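## Task

Bring the deck in line with this run sheet: D1 holds one-well reservoir C15, uncovered and empty, its labelled end beside the corner engraved 'A1'; D2 holds a full 200 uL tip rack with no cover; D3 holds a full 1000 uL tip rack with no cover; D4 holds sample plate M09 without its lid, and that lid sits within the posts of LP1, oriented the same way up as when it was on the plate; D5 holds deep-well block B38, sealed. Whatever stands on a position must rest flat within the locators with well A1 at the 'A1' corner. Any item not named on the sheet must end up standing directly on a SHELF shelf (not stacked on another item), every plate there wearing its own lid and every tip rack wearing a cover. A rack cover that is not on a rack must lie flat on SHELF or on top of another cover on SHELF. Never carry anything over a reservoir or over a plate lacking a squarely seated lid, except when the thing carried is a plate's lid; doing so fails the job. Nothing may depend on the robot to stay put at the end: release, move the gripper clear (resting against READY or its box is fine), then press READY once, which ends the job. If nothing needs changing, just press READY and leave every item as found. Do not press READY while anything you needed to fix is still wrong.

## Robot and tools

ROBOT. One arm: a four-axis SCARA plate mover. Joints from base outward: lift (prismatic, 0.000 to 0.550 m), shoulder (-2.000 to 2.000 rad), elbow (-2.800 to 2.800 rad), wrist yaw (-12.566 to 12.566 rad), then a two-finger gripper driven by one opening number. The gripper always stays level; it can only translate and turn about vertical. If the elbow reading gets within 0.4 rad of zero the arm may fold and fault, so avoid near-straight reach. Load limits: lift 54.6 N, shoulder 8.19 N m, elbow 4.09 N m, wrist yaw 1.36 N m (a carried item's weight adds). Hitting one stops the arm for 10 s and discards the rest of that call.

FRAMES. Reported poses are in the scene frame: origin on the table top under the arm base, +z up, +y to the left when looking along +x. Commands are in the gripper's own frame: fingers point along its +x, close and open along its y, z is up; rz turns from +x toward +y. end_effector_position is the midpoint between the rubber pads, 2 to 3 cm behind the fingertips.

LAYOUT AND LABELS. D1 to D5 sit in a row on the liquid handler, D1 leftmost seen from the base. SHELF stores labware, LP1 is the lid park, RG is a spare nest for regripping, READY is a key on its own box, pressed by pushing it horizontally straight in until it latches. On labelled labware (plates, blocks, tip racks), well A1 lies at the labelled short end, in the corner far from the labelled long side; tip racks carry their size (200 or 1000). Lids and seals carry the ID on top at either end; that label says nothing about A1.

execute_actions(actions): a list of actions run one after another. Each action is a table of 0 to 15 rows; each row is applied for one control step (1/30 s), and a short table repeats its final row to fill 15 steps. An empty list only returns state and images. A row is 5 numbers, each in [-1, 1]: dx, dy, dz, rz, opening. The first four are an offset in the gripper frame from the hand's measured pose at the start of that action (for the first action of a call, the last pose reported); each row is measured from that same start, not from the prior row. Scale: 1.0 equals 0.6 m for dx, dy, dz and 180 degrees for rz. opening is absolute: +1 fully open (0.140 m), -1 closed (0.066 m gap remains). Closing fully takes about 0.6 s. Each step the commanded pose is clipped to within 70 mm and 16 degrees of the measured one, so big offsets need several actions.

move(target, speed, blocking): target is one 5-number row as above: an offset in the gripper frame from the pose in the latest result showing one, plus an absolute opening (sent at the start). The path is straight, lasting 0.5 to 10 s (cut off at 10 s). speed is the top path speed in m/s, 0.002 to 0.5, default 0.25; turning is capped at twice that in rad/s. It does not avoid obstacles, can overshoot speed, and faster or deeper contact presses harder. blocking=false returns after 0.5 s while motion continues; then use wait(0) or stop before sending more rows or moves. The result adds a move: line: done, off_target, moving, held or fault, the limits that acted (paced = pose clipped; held = a check blocked some steps, after which the arm may speed up), and distance to target.

wait(seconds): 0 to 10; lets time pass holding the last command; returns early if a running move ends. stop(): brakes a running move (needs room); fingers continue. zoom_image(camera, region): camera is cam_head_left, cam_head_right, cam_high, cam_low or cam_wrist (each 504x504); region [x0, y0, x1, y1] in pixels from the top-left, at most 504 by 504. finished_scene(scene): ends the current scene by its number; irreversible.

RESULTS. The state line gives end_effector_position (m) and end_effector_quat_wxyz; it can be a little off, more at long reach. Joint positions lists lift, shoulder, elbow, wrist yaw, then pad gap in m. grip_measured is the finger opening on the command scale (reading bias up to about 1 mm). Hand target is where the controller now drives. pose unreachable means the clearance check altered or blocked the command. Step readings list positions at some steps; HELD marks steps partly held back. MOTOR HOT warns at 85 °C; OVER-TEMPERATURE FAULT means brakes set at 100 °C.

GRIPPING. To hold something, keep commanding an opening about 0.04 under grip_measured; less margin grips more lightly. Pads give about 18 N each; fast closing squeezes harder. Holding loads heats motors, even while idle.

AVOID. Dropping or slamming items, hard pushes, knocking anything off the table (ends the scene), carrying anything but a lid over a reservoir or unlidded plate, and leaving items held by the gripper at the end. Release and move clear before pressing READY.

Each tool is called after ">>>" as name([rows], argument=value, ...), one row to a line, values as JSON.

## Session

>>> execute_actions(actions=[])

Scene clock: 0.00 s.
end_effector_position=(+0.5641, -0.1094, +0.1433) grip_measured=+1.00 end_effector_quat_wxyz=(+0.968, -0.000, -0.000, +0.251)
Joint positions: [ 0.138 -1.399 -1.32  -3.057  0.14 ]
Motor temperatures (°C, as the motors report them): [36 23 23 24]
Hand target: +0.564, -0.109, +0.143; +0.968, -0.000, -0.000, +0.251

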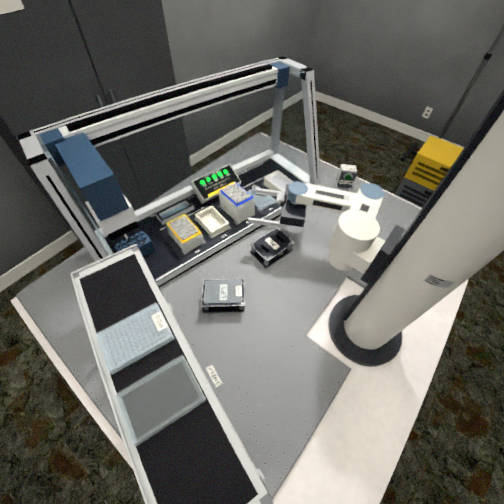

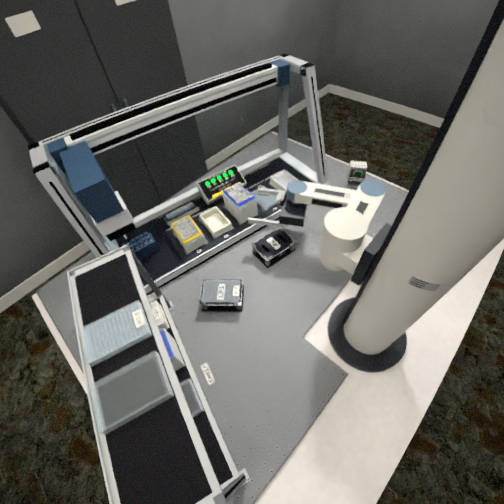

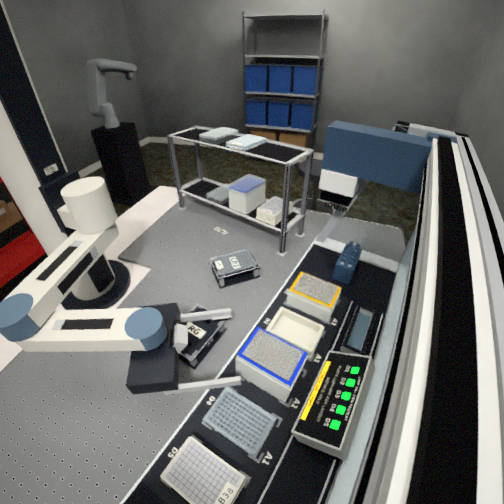

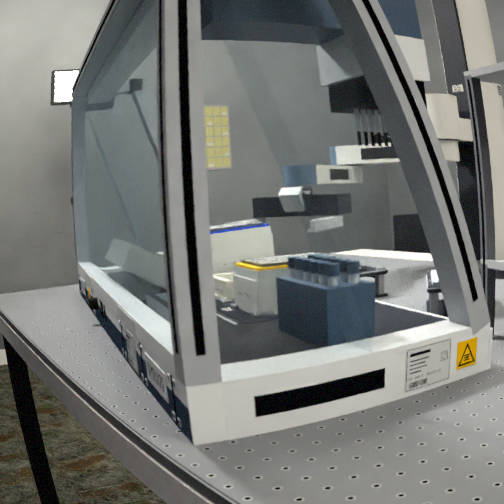

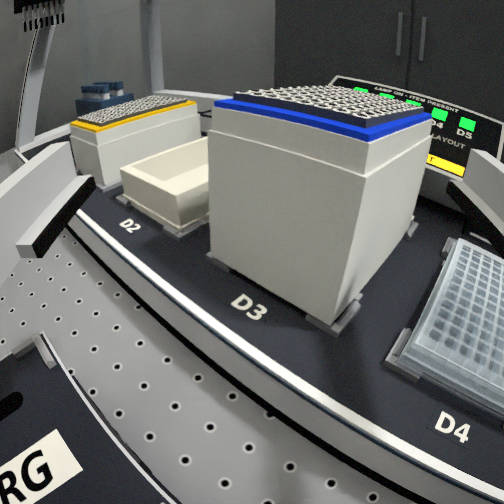

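>>> zoom_image(camera="cam_high", region=[130, 370, 310, 504])

>>> zoom_image(camera="cam_high", region=[225, 260, 355, 410])

>>> zoom_image(camera="cam_high", region=[160, 115, 320, 295])

>>> zoom_image(camera="cam_head_left", region=[150, 160, 310, 270])

>>> zoom_image(camera="cam_head_left", region=[190, 265, 260, 325])

>>> zoom_image(camera="cam_head_right", region=[60, 245, 260, 504])

>>> zoom_image(camera="cam_low", region=[195, 200, 315, 335])

Region (130, 370, 310, 504) of cam_high's 504x504 image, scaled by 2.800, with more detail than that image has; it fills the top 375 rows of this view, and the rest is white.

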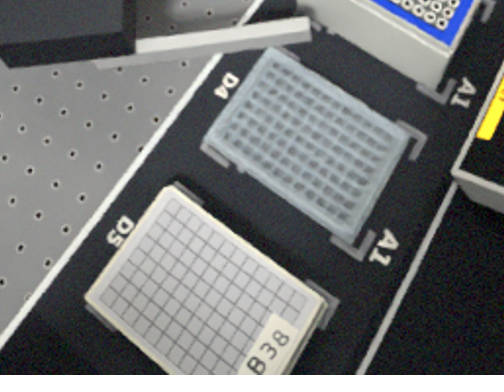

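Region (225, 260, 355, 410) of cam_high's 504x504 image, scaled by 3.360, with more detail than that image has; it fills the left 437 columns of this view, and the rest is white.

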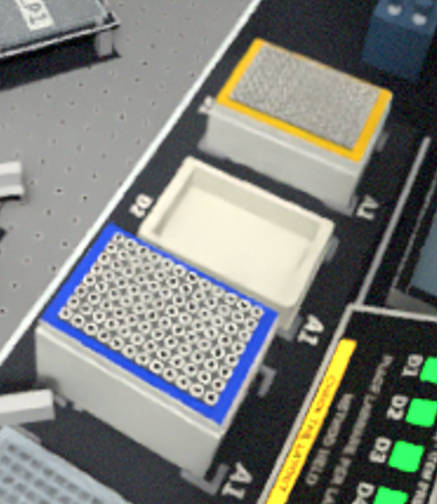

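Region (160, 115, 320, 295) of cam_high's 504x504 image, scaled by 2.800, with more detail than that image has.

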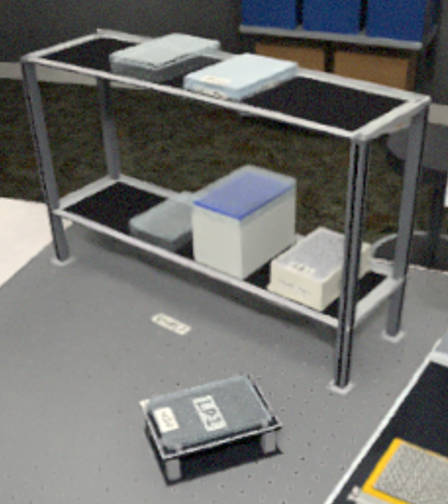

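Region (150, 160, 310, 270) of cam_head_left's 504x504 image, scaled by 3.150, with more detail than that image has; it fills the top 346 rows of this view, and the rest is white.

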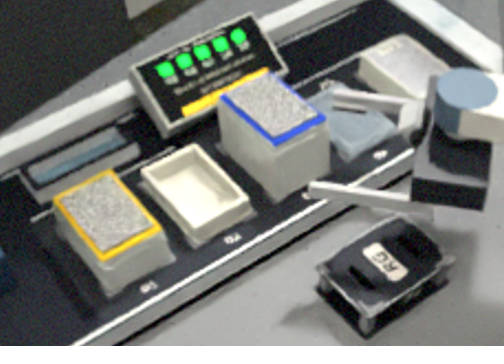

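Region (190, 265, 260, 325) of cam_head_left's 504x504 image, scaled by 7.200, with more detail than that image has; it fills the top 432 rows of this view, and the rest is white.

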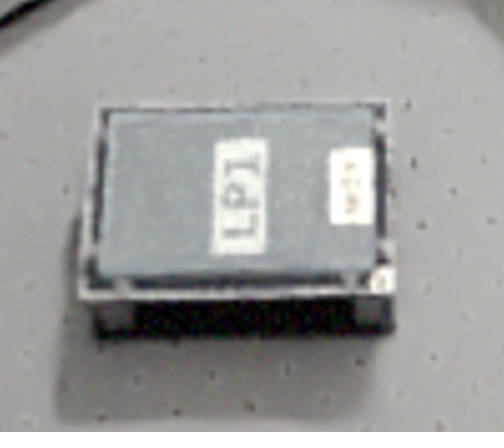

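Region (60, 245, 260, 504) of cam_head_right's 504x504 image, scaled by 1.946, with more detail than that image has; it fills the left 389 columns of this view, and the rest is white.

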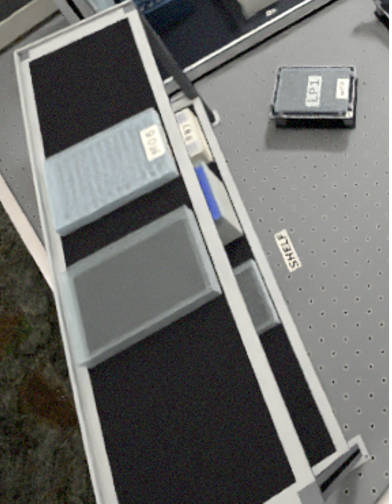

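Region (195, 200, 315, 335) of cam_low's 504x504 image, scaled by 3.733, with more detail than that image has.

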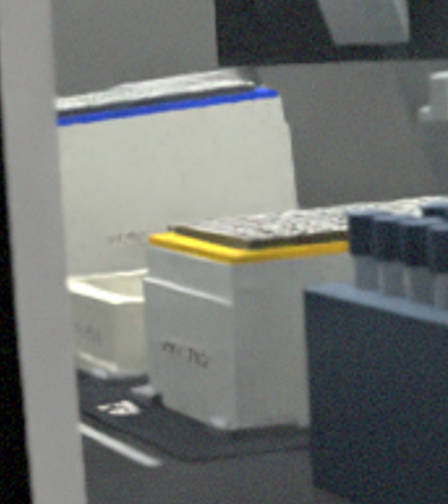

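>>> zoom_image(camera="cam_wrist", region=[190, 200, 430, 350])

>>> zoom_image(camera="cam_wrist", region=[370, 220, 504, 430])

>>> zoom_image(camera="cam_wrist", region=[60, 80, 230, 250])

>>> zoom_image(camera="cam_head_left", region=[90, 295, 190, 380])

>>> zoom_image(camera="cam_high", region=[195, 375, 295, 475])

>>> zoom_image(camera="cam_high", region=[200, 240, 270, 295])

Region (190, 200, 430, 350) of cam_wrist's 504x504 image, scaled by 2.100, with more detail than that image has; it fills the top 315 rows of this view, and the rest is white.

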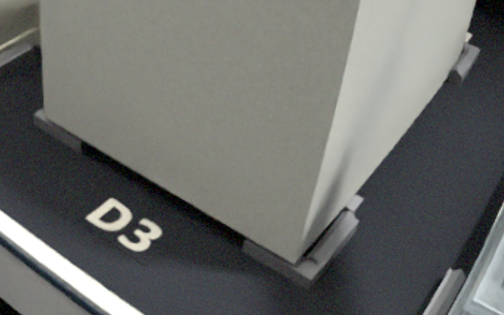

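Region (370, 220, 504, 430) of cam_wrist's 504x504 image, scaled by 2.400, with more detail than that image has; it fills the left 322 columns of this view, and the rest is white.

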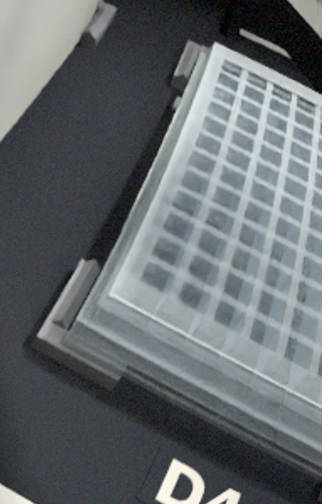

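Region (60, 80, 230, 250) of cam_wrist's 504x504 image, scaled by 2.965, with more detail than that image has.

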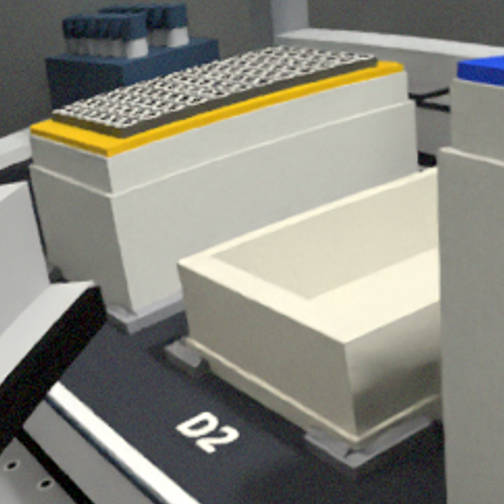

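Region (90, 295, 190, 380) of cam_head_left's 504x504 image, scaled by 5.040, with more detail than that image has; it fills the top 428 rows of this view, and the rest is white.

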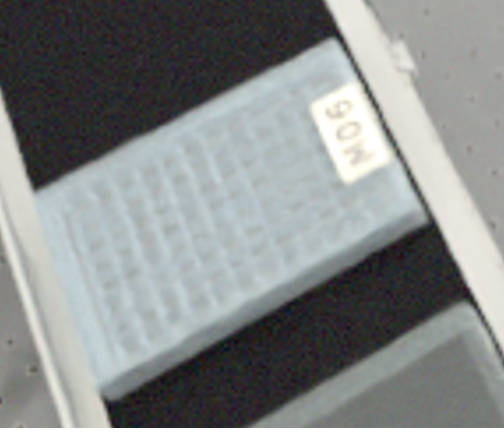

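Region (195, 375, 295, 475) of cam_high's 504x504 image, scaled by 5.040, with more detail than that image has.

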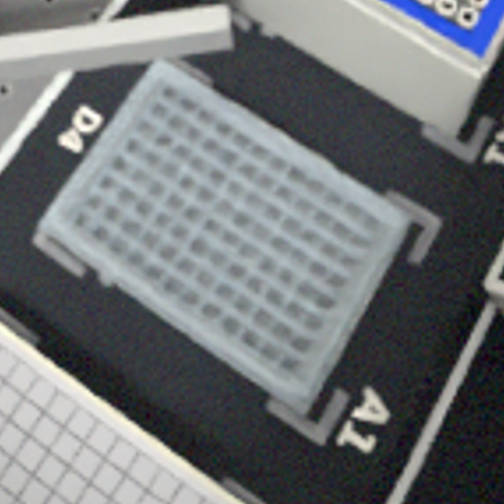

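Region (200, 240, 270, 295) of cam_high's 504x504 image, scaled by 7.200, with more detail than that image has; it fills the top 396 rows of this view, and the rest is white.

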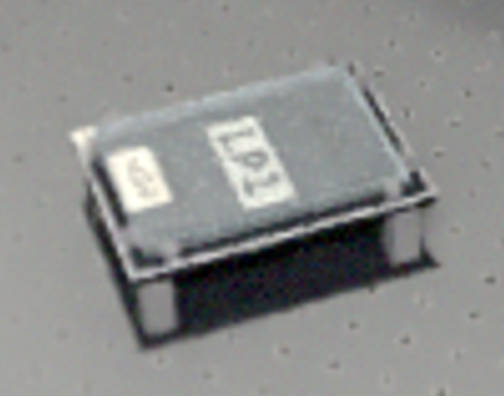

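>>> move(target=[-0.035, 0.0145, -0.0805, -0.3925, -1], speed=0.5)

Scene clock: 9.17 s.
end_effector_position=(+0.5414, -0.1117, +0.0950) grip_measured=-0.98 end_effector_quat_wxyz=(+0.935, -0.000, -0.000, -0.355)
Joint positions: [ 0.09  -0.987 -1.047 -4.974  0.067]
Motor temperatures (°C, as the motors report them): [36 23 23 24]
Hand target: +0.541, -0.112, +0.095; +0.935, -0.000, -0.000, -0.355
Off the commanded pose: 0.000 m, 0 deg.
move: done

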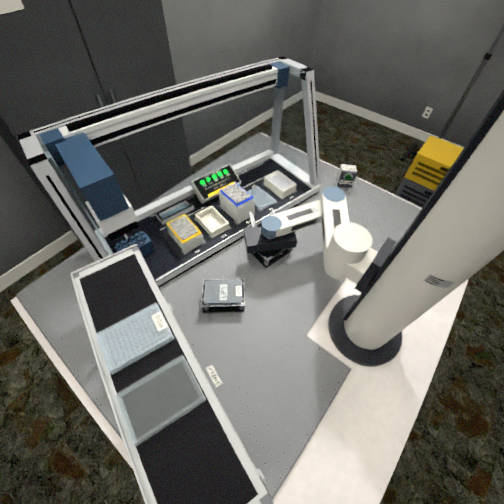

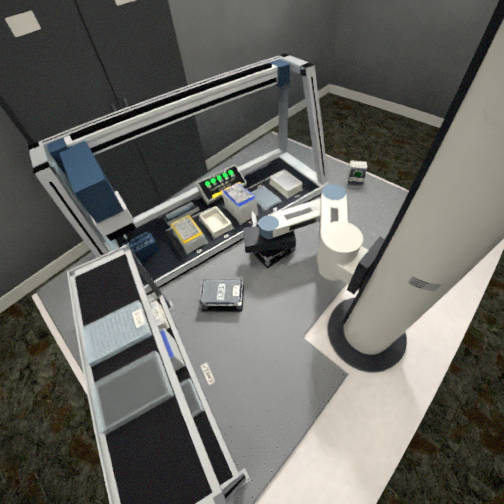

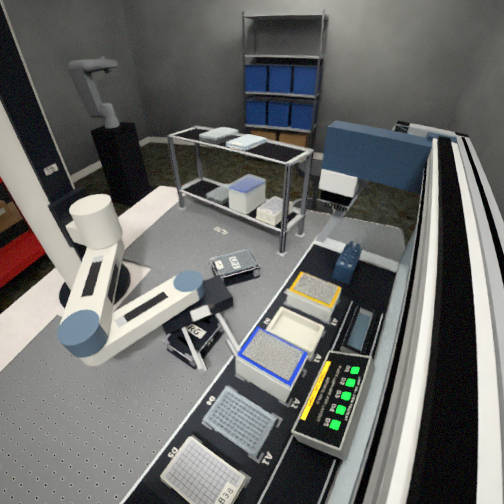

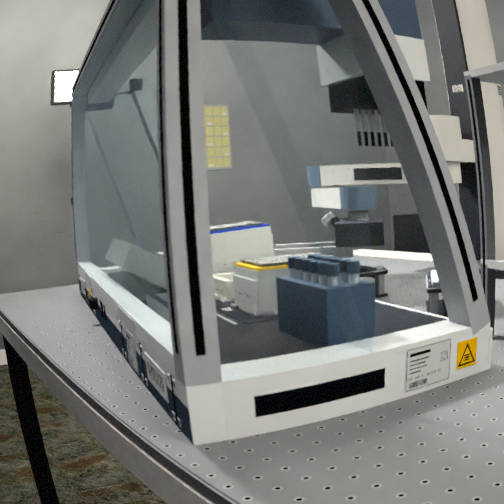

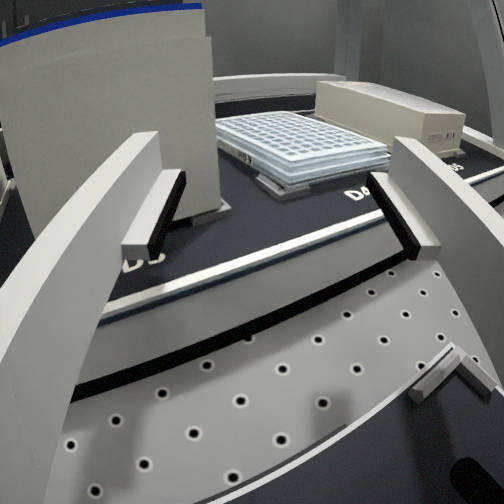

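>>> zoom_image(camera="cam_wrist", region=[205, 120, 285, 190])

>>> zoom_image(camera="cam_wrist", region=[300, 70, 480, 180])

>>> zoom_image(camera="cam_wrist", region=[410, 115, 480, 170])

>>> zoom_image(camera="cam_wrist", region=[180, 100, 400, 240])

Region (205, 120, 285, 190) of cam_wrist's 504x504 image, scaled by 6.300, with more detail than that image has; it fills the top 441 rows of this view, and the rest is white.

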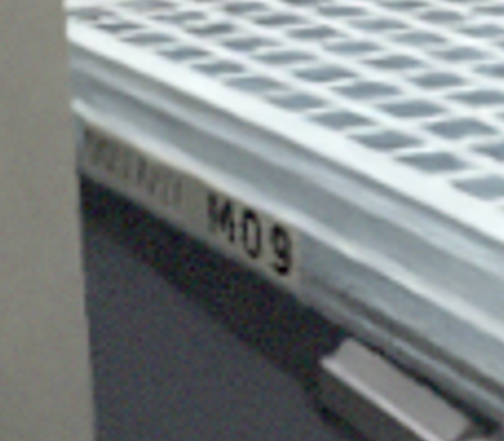

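Region (300, 70, 480, 180) of cam_wrist's 504x504 image, scaled by 2.800, with more detail than that image has.

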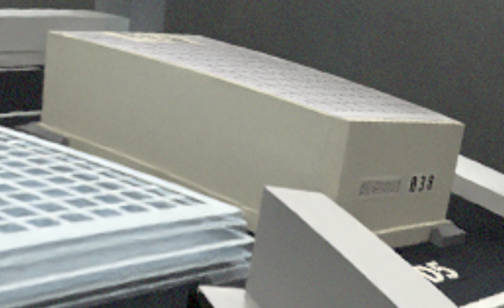

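Region (410, 115, 480, 170) of cam_wrist's 504x504 image, scaled by 7.200, with more detail than that image has; it fills the top 396 rows of this view, and the rest is white.

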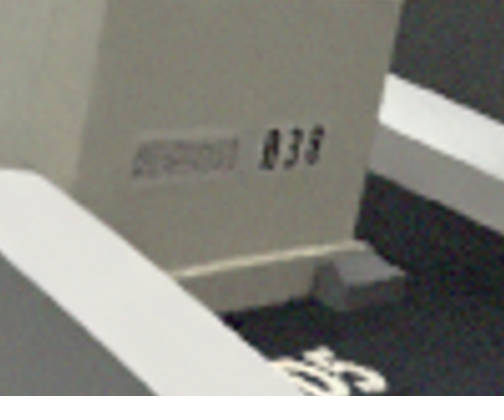

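Region (180, 100, 400, 240) of cam_wrist's 504x504 image, scaled by 2.291, with more detail than that image has; it fills the top 321 rows of this view, and the rest is white.

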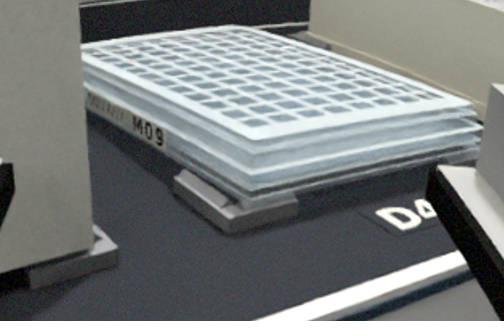

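>>> zoom_image(camera="cam_wrist", region=[340, 330, 504, 504])

>>> zoom_image(camera="cam_high", region=[230, 320, 320, 400])

>>> zoom_image(camera="cam_high", region=[275, 262, 355, 332])

>>> zoom_image(camera="cam_high", region=[150, 290, 250, 380])

>>> zoom_image(camera="cam_head_right", region=[190, 268, 255, 322])

Region (340, 330, 504, 504) of cam_wrist's 504x504 image, scaled by 2.897, with more detail than that image has; it fills the left 475 columns of this view, and the rest is white.

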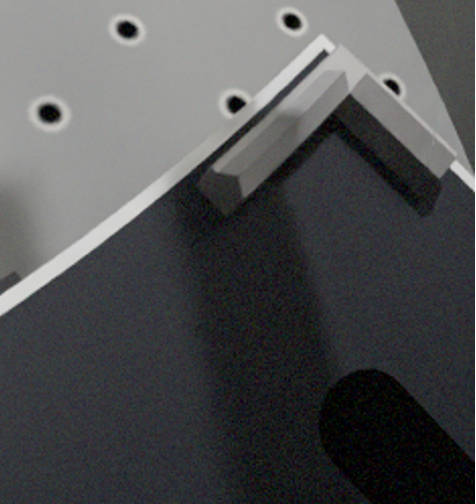

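Region (230, 320, 320, 400) of cam_high's 504x504 image, scaled by 5.600, with more detail than that image has.

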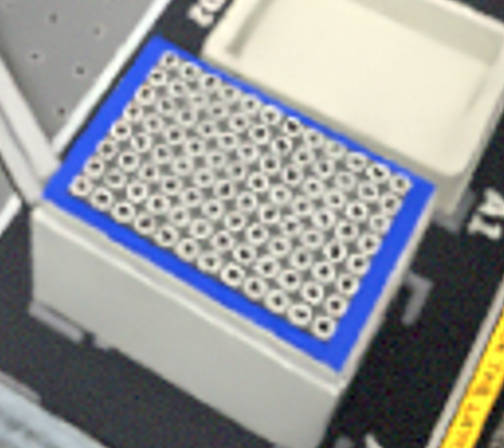

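Region (275, 262, 355, 332) of cam_high's 504x504 image, scaled by 6.300, with more detail than that image has; it fills the top 441 rows of this view, and the rest is white.

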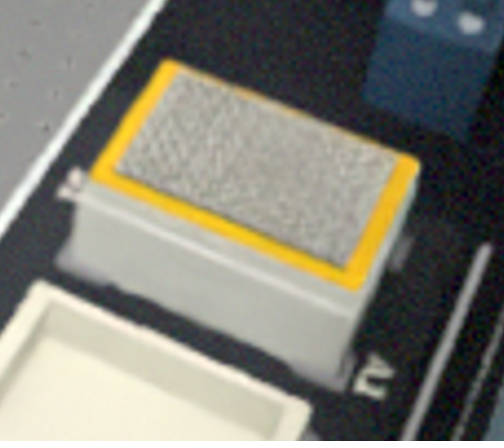

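Region (150, 290, 250, 380) of cam_high's 504x504 image, scaled by 5.040, with more detail than that image has; it fills the top 454 rows of this view, and the rest is white.

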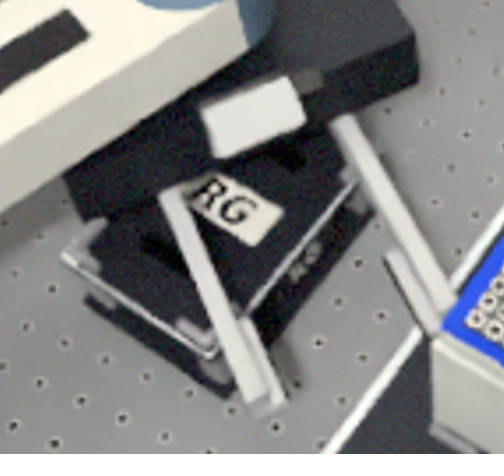

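Region (190, 268, 255, 322) of cam_head_right's 504x504 image, scaled by 7.754, with more detail than that image has; it fills the top 419 rows of this view, and the rest is white.

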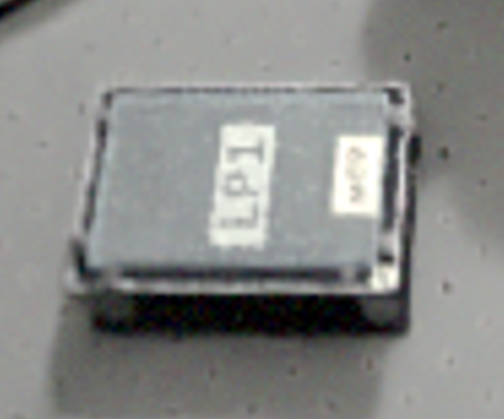

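>>> zoom_image(camera="cam_wrist", region=[250, 165, 320, 210])

>>> zoom_image(camera="cam_wrist", region=[180, 185, 250, 235])

Region (250, 165, 320, 210) of cam_wrist's 504x504 image, scaled by 7.200, with more detail than that image has; it fills the top 324 rows of this view, and the rest is white.

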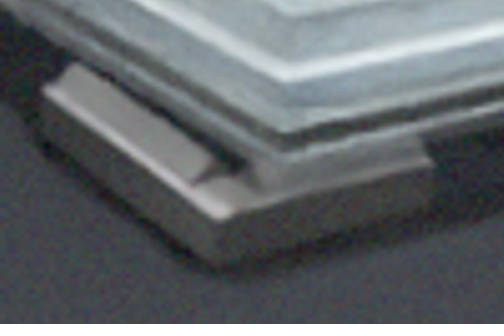

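Region (180, 185, 250, 235) of cam_wrist's 504x504 image, scaled by 7.200, with more detail than that image has; it fills the top 360 rows of this view, and the rest is white.

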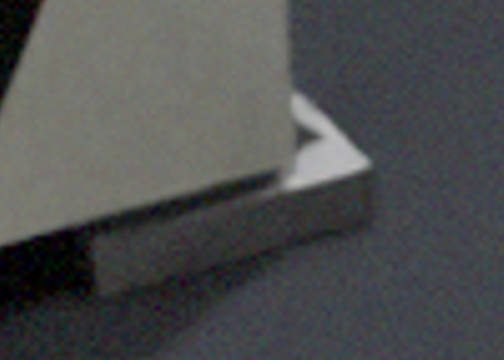

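>>> execute_actions([
  [[0.0008,-0.0007,-0.001,0.0048,-1],[0.0028,-0.0024,-0.0032,0.0159,-1],[0.0056,-0.0048,-0.0063,0.0318,-1],[0.0089,-0.0076,-0.0101,0.0508,-1],[0.0125,-0.0108,-0.0143,0.0715,-1],[0.0161,-0.0139,-0.0184,0.0921,-1],[0.0195,-0.0167,-0.0222,0.1112,-0.14],[0.0225,-0.0194,-0.0257,0.1286,-0.14],[0.025,-0.0215,-0.0285,0.1429,-0.14],[0.0267,-0.0229,-0.0304,0.1524,-0.14],[0.0278,-0.0239,-0.0317,0.1588,-0.14]],
])

Scene clock: 17.93 s.
end_effector_position=(+0.5424, -0.1316, +0.0761) grip_measured=-0.14 end_effector_quat_wxyz=(+0.992, -0.000, -0.000, -0.123)
Joint positions: [ 0.071 -1.33  -0.998 -4.203  0.098]
Motor temperatures (°C, as the motors report them): [36 23 23 24]
Hand target: +0.544, -0.134, +0.076; +0.993, -0.000, -0.000, -0.115
Off the commanded pose: 0.003 m, 1 deg.
Step readings (end_effector_position):
0: (+0.5414, -0.1117, +0.0950)
1: (+0.5414, -0.1117, +0.0950)
2: (+0.5415, -0.1119, +0.0946)
4: (+0.5417, -0.1134, +0.0928)
8: (+0.5413, -0.1207, +0.0859)
15: end_effector_position above

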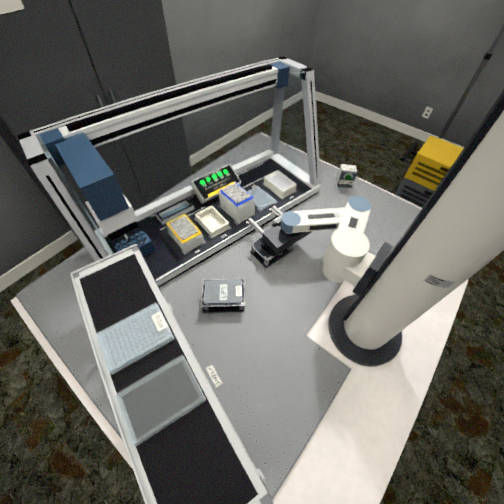

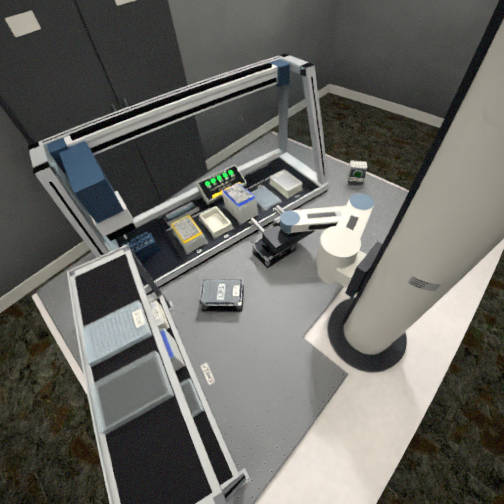

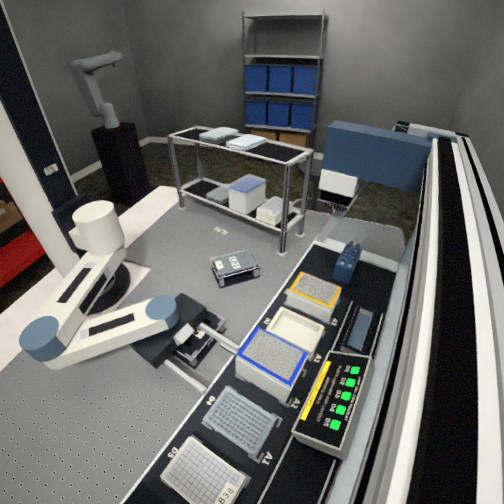

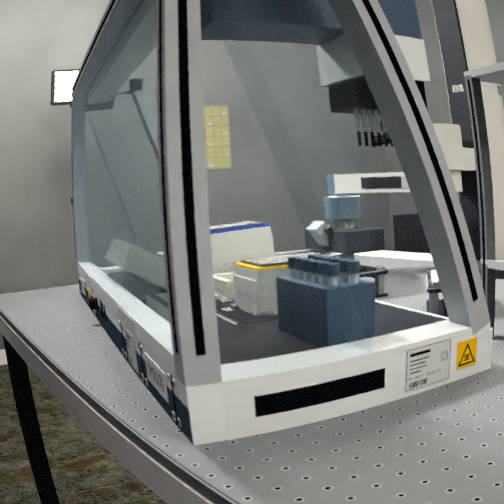

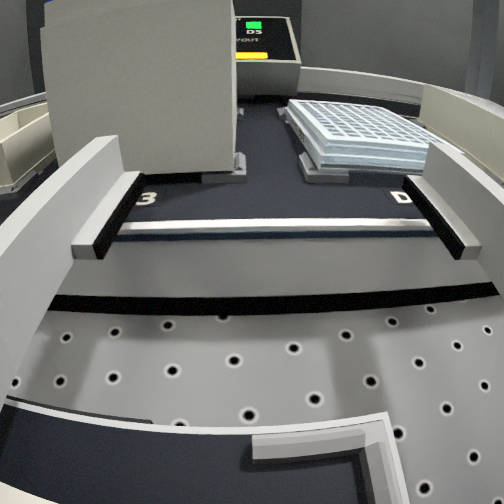

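>>> execute_actions(actions=[])

Scene clock: 19.43 s.
end_effector_position=(+0.5440, -0.1338, +0.0759) grip_measured=-0.14 end_effector_quat_wxyz=(+0.993, -0.000, -0.000, -0.115)
Joint positions: [ 0.071 -1.34  -1.01  -4.163  0.098]
Motor temperatures (°C, as the motors report them): [36 23 23 24]
Hand target: +0.544, -0.134, +0.076; +0.993, -0.000, -0.000, -0.115
Off the commanded pose: 0.000 m, 0 deg.

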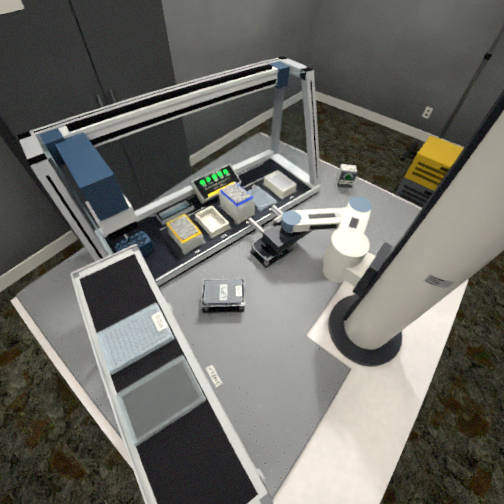

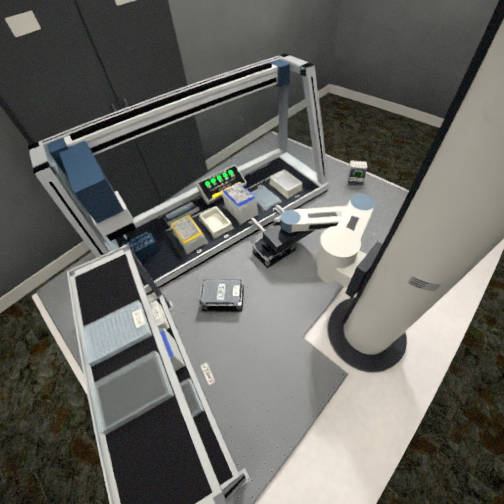

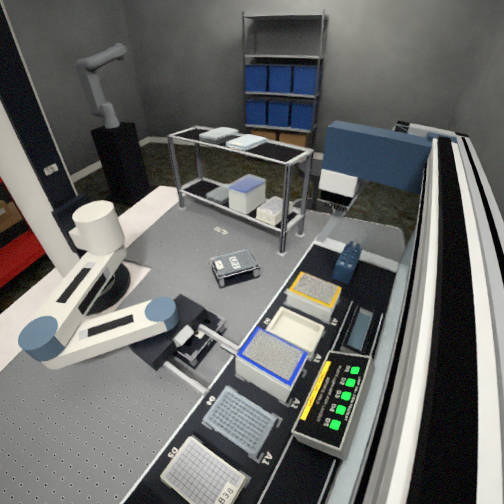

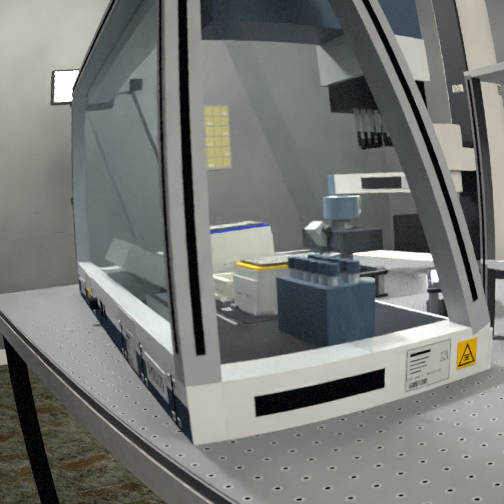

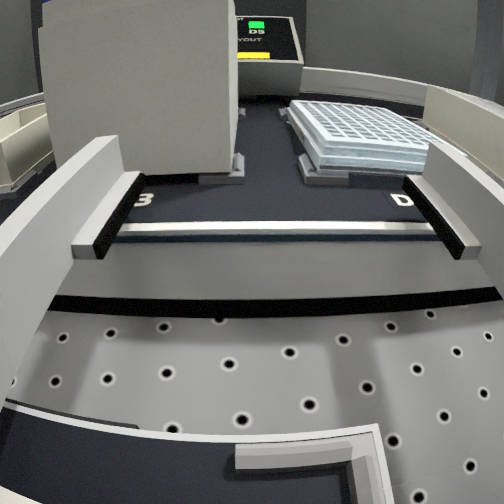

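>>> zoom_image(camera="cam_wrist", region=[190, 95, 360, 195])

>>> zoom_image(camera="cam_wrist", region=[190, 145, 260, 195])

>>> zoom_image(camera="cam_wrist", region=[290, 145, 360, 195])

>>> zoom_image(camera="cam_wrist", region=[230, 95, 300, 130])

>>> zoom_image(camera="cam_wrist", region=[100, 205, 450, 255])

Region (190, 95, 360, 195) of cam_wrist's 504x504 image, scaled by 2.965, with more detail than that image has; it fills the top 296 rows of this view, and the rest is white.

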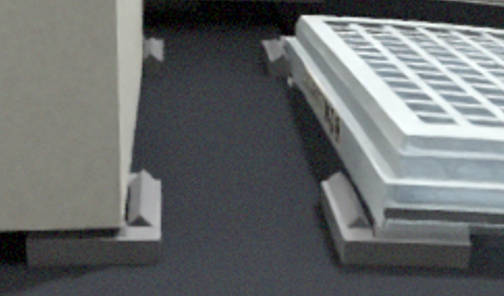

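Region (190, 145, 260, 195) of cam_wrist's 504x504 image, scaled by 7.200, with more detail than that image has; it fills the top 360 rows of this view, and the rest is white.

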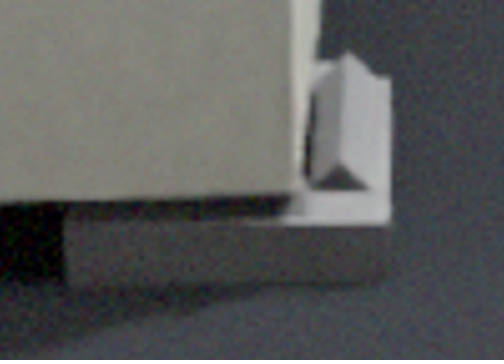

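Region (290, 145, 360, 195) of cam_wrist's 504x504 image, scaled by 7.200, with more detail than that image has; it fills the top 360 rows of this view, and the rest is white.

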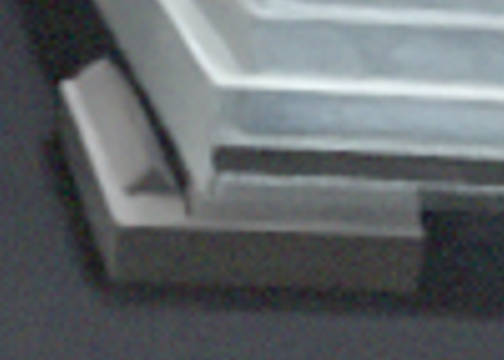

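Region (230, 95, 300, 130) of cam_wrist's 504x504 image, scaled by 7.200, with more detail than that image has.

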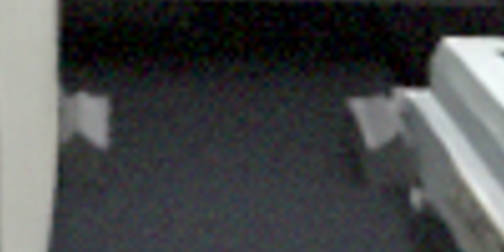

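Region (100, 205, 450, 255) of cam_wrist's 504x504 image, scaled by 1.440, with more detail than that image has; it fills the top 72 rows of this view, and the rest is white.

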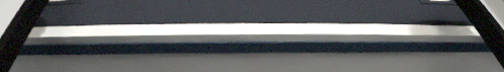

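>>> execute_actions([
  [[0.002,-0.0005,0,0.001,-0.14],[0.006,-0.001,0,0.002,-0.14],[0.011,-0.0015,0,0.003,-0.14],[0.016,-0.002,0,0.004,-0.14],[0.02,-0.002,0,0.0047,-0.14],[0.0235,-0.002,0,0.0047,-0.14],[0.026,-0.002,0,0.0047,-0.14],[0.0278,-0.002,0,0.0047,-0.14],[0.0288,-0.002,0,0.0047,-0.14],[0.0296,-0.002,0,0.0047,-0.14],[0.0303,-0.002,0,0.0047,-0.14],[0.031,-0.002,0,0.0047,-0.14],[0.0317,-0.002,0,0.0047,-0.14],[0.0324,-0.002,0,0.0047,-0.14],[0.0331,-0.002,0,0.0047,-0.14]],
  [[0.0014,0,0,0,-0.14],[0.002,0,0,0,-0.14],[0.0026,0,0,0,-0.14],[0.0032,0,0,0,-0.14],[0.0038,0,0,0,-0.14],[0.0044,0,0,0,-0.14],[0.005,0,0,0,-0.14],[0.0056,0,0,0,-0.14],[0.0062,0,0,0,-0.14],[0.0068,0,0,0,-0.14],[0.0074,0,0,0,-0.14],[0.008,0,0,0,-0.14],[0.0085,0,0,0,-0.14],[0.0085,0,0,0,-0.14],[0.0085,0,0,0,-0.14]],
])

Scene clock: 23.77 s.
end_effector_position=(+0.5677, -0.1406, +0.0759) grip_measured=-0.14 end_effector_quat_wxyz=(+0.994, -0.000, -0.000, -0.108)
Joint positions: [ 0.071 -1.296 -1.122 -4.081  0.098]
Motor temperatures (°C, as the motors report them): [36 23 23 24]
Hand target: +0.568, -0.141, +0.076; +0.994, -0.000, -0.000, -0.108
Off the commanded pose: 0.000 m, 0 deg.
Step readings (end_effector_position; steps 1 to 15: 1st action; 16 to 30: 2nd action):
0: (+0.5440, -0.1338, +0.0759)
1: (+0.5442, -0.1338, +0.0759)
2: (+0.5453, -0.1344, +0.0759)
4: (+0.5497, -0.1361, +0.0759)
8: (+0.5589, -0.1387, +0.0759)
15: (+0.5627, -0.1395, +0.0759)
16: (+0.5632, -0.1396, +0.0759)
17: (+0.5636, -0.1398, +0.0759)
19: (+0.5643, -0.1400, +0.0759)
23: (+0.5657, -0.1403, +0.0759)
30: end_effector_position above

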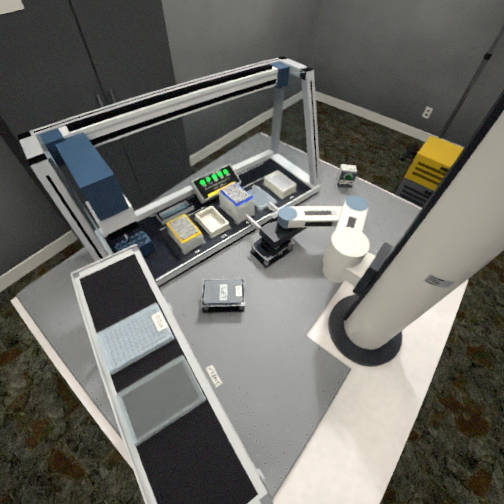

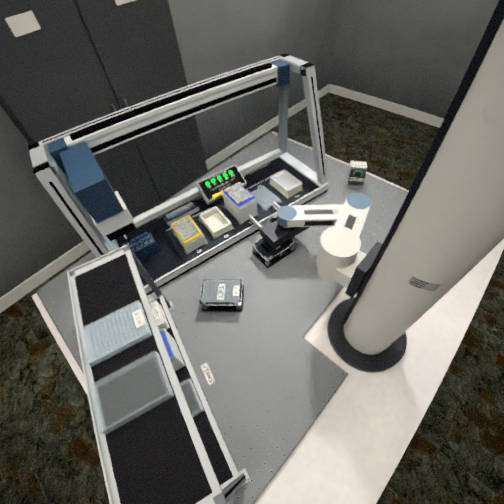

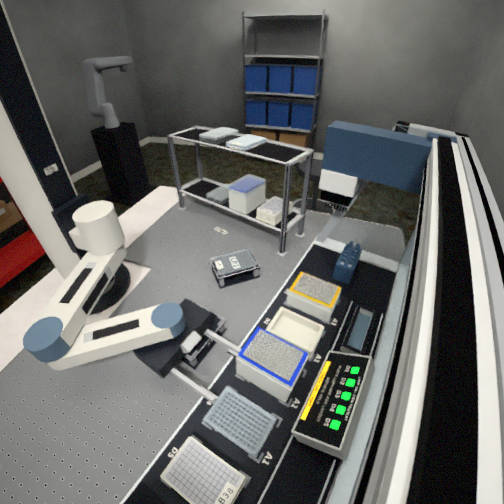

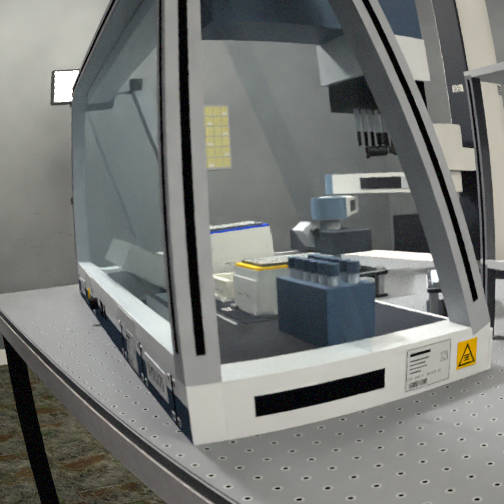

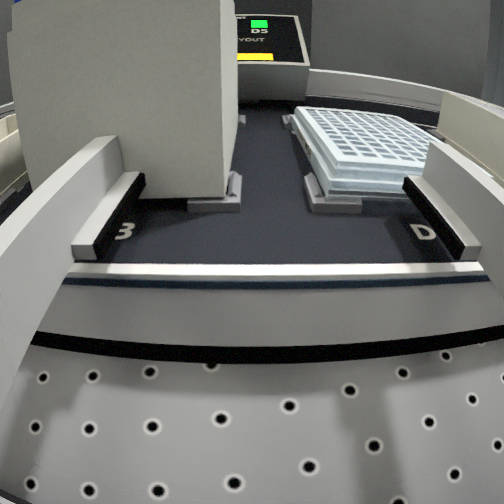

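>>> wait(seconds=0)

>>> zoom_image(camera="cam_wrist", region=[170, 160, 260, 225])

>>> zoom_image(camera="cam_wrist", region=[290, 150, 420, 225])

Scene clock: 25.23 s.
end_effector_position=(+0.5677, -0.1406, +0.0759) grip_measured=-0.14 end_effector_quat_wxyz=(+0.994, -0.000, -0.000, -0.108)
Joint positions: [ 0.071 -1.296 -1.122 -4.081  0.098]
Motor temperatures (°C, as the motors report them): [36 23 23 24]
Hand target: +0.568, -0.141, +0.076; +0.994, -0.000, -0.000, -0.108
Off the commanded pose: 0.000 m, 0 deg.

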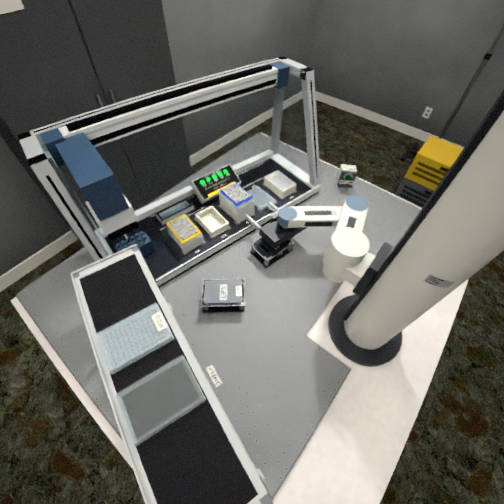

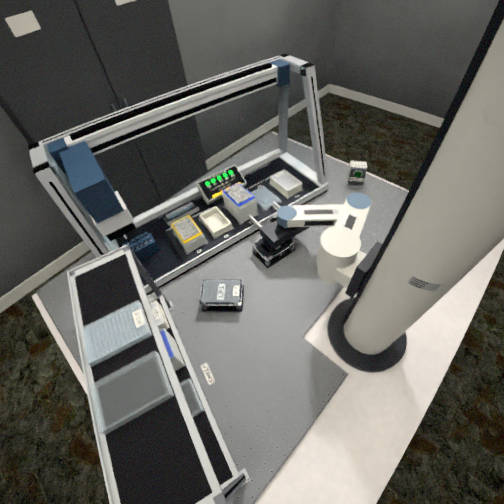

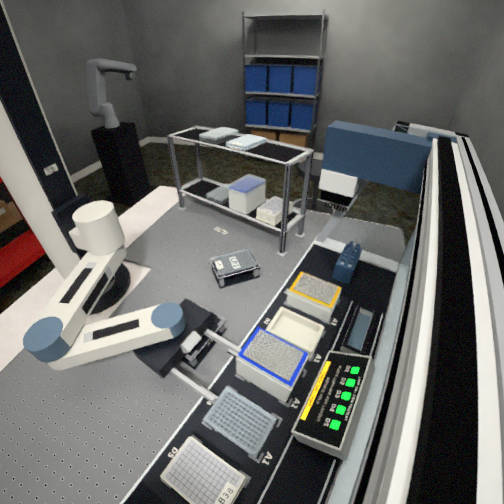

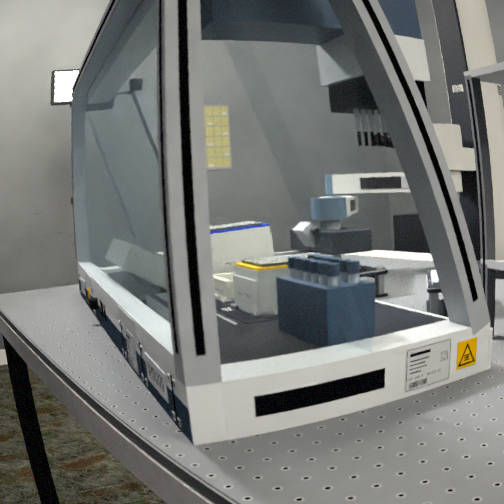

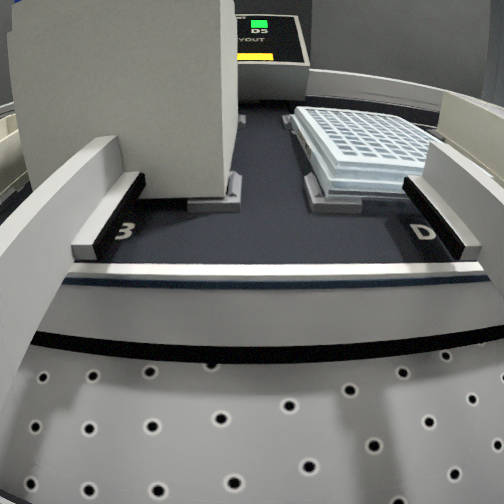

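Region (170, 160, 260, 225) of cam_wrist's 504x504 image, scaled by 5.600, with more detail than that image has.

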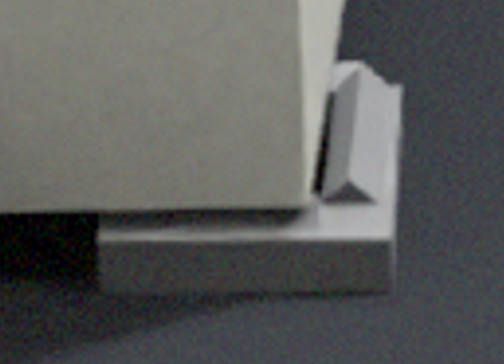

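Region (290, 150, 420, 225) of cam_wrist's 504x504 image, scaled by 3.877, with more detail than that image has; it fills the top 291 rows of this view, and the rest is white.

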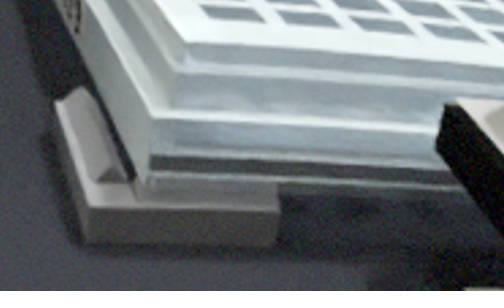

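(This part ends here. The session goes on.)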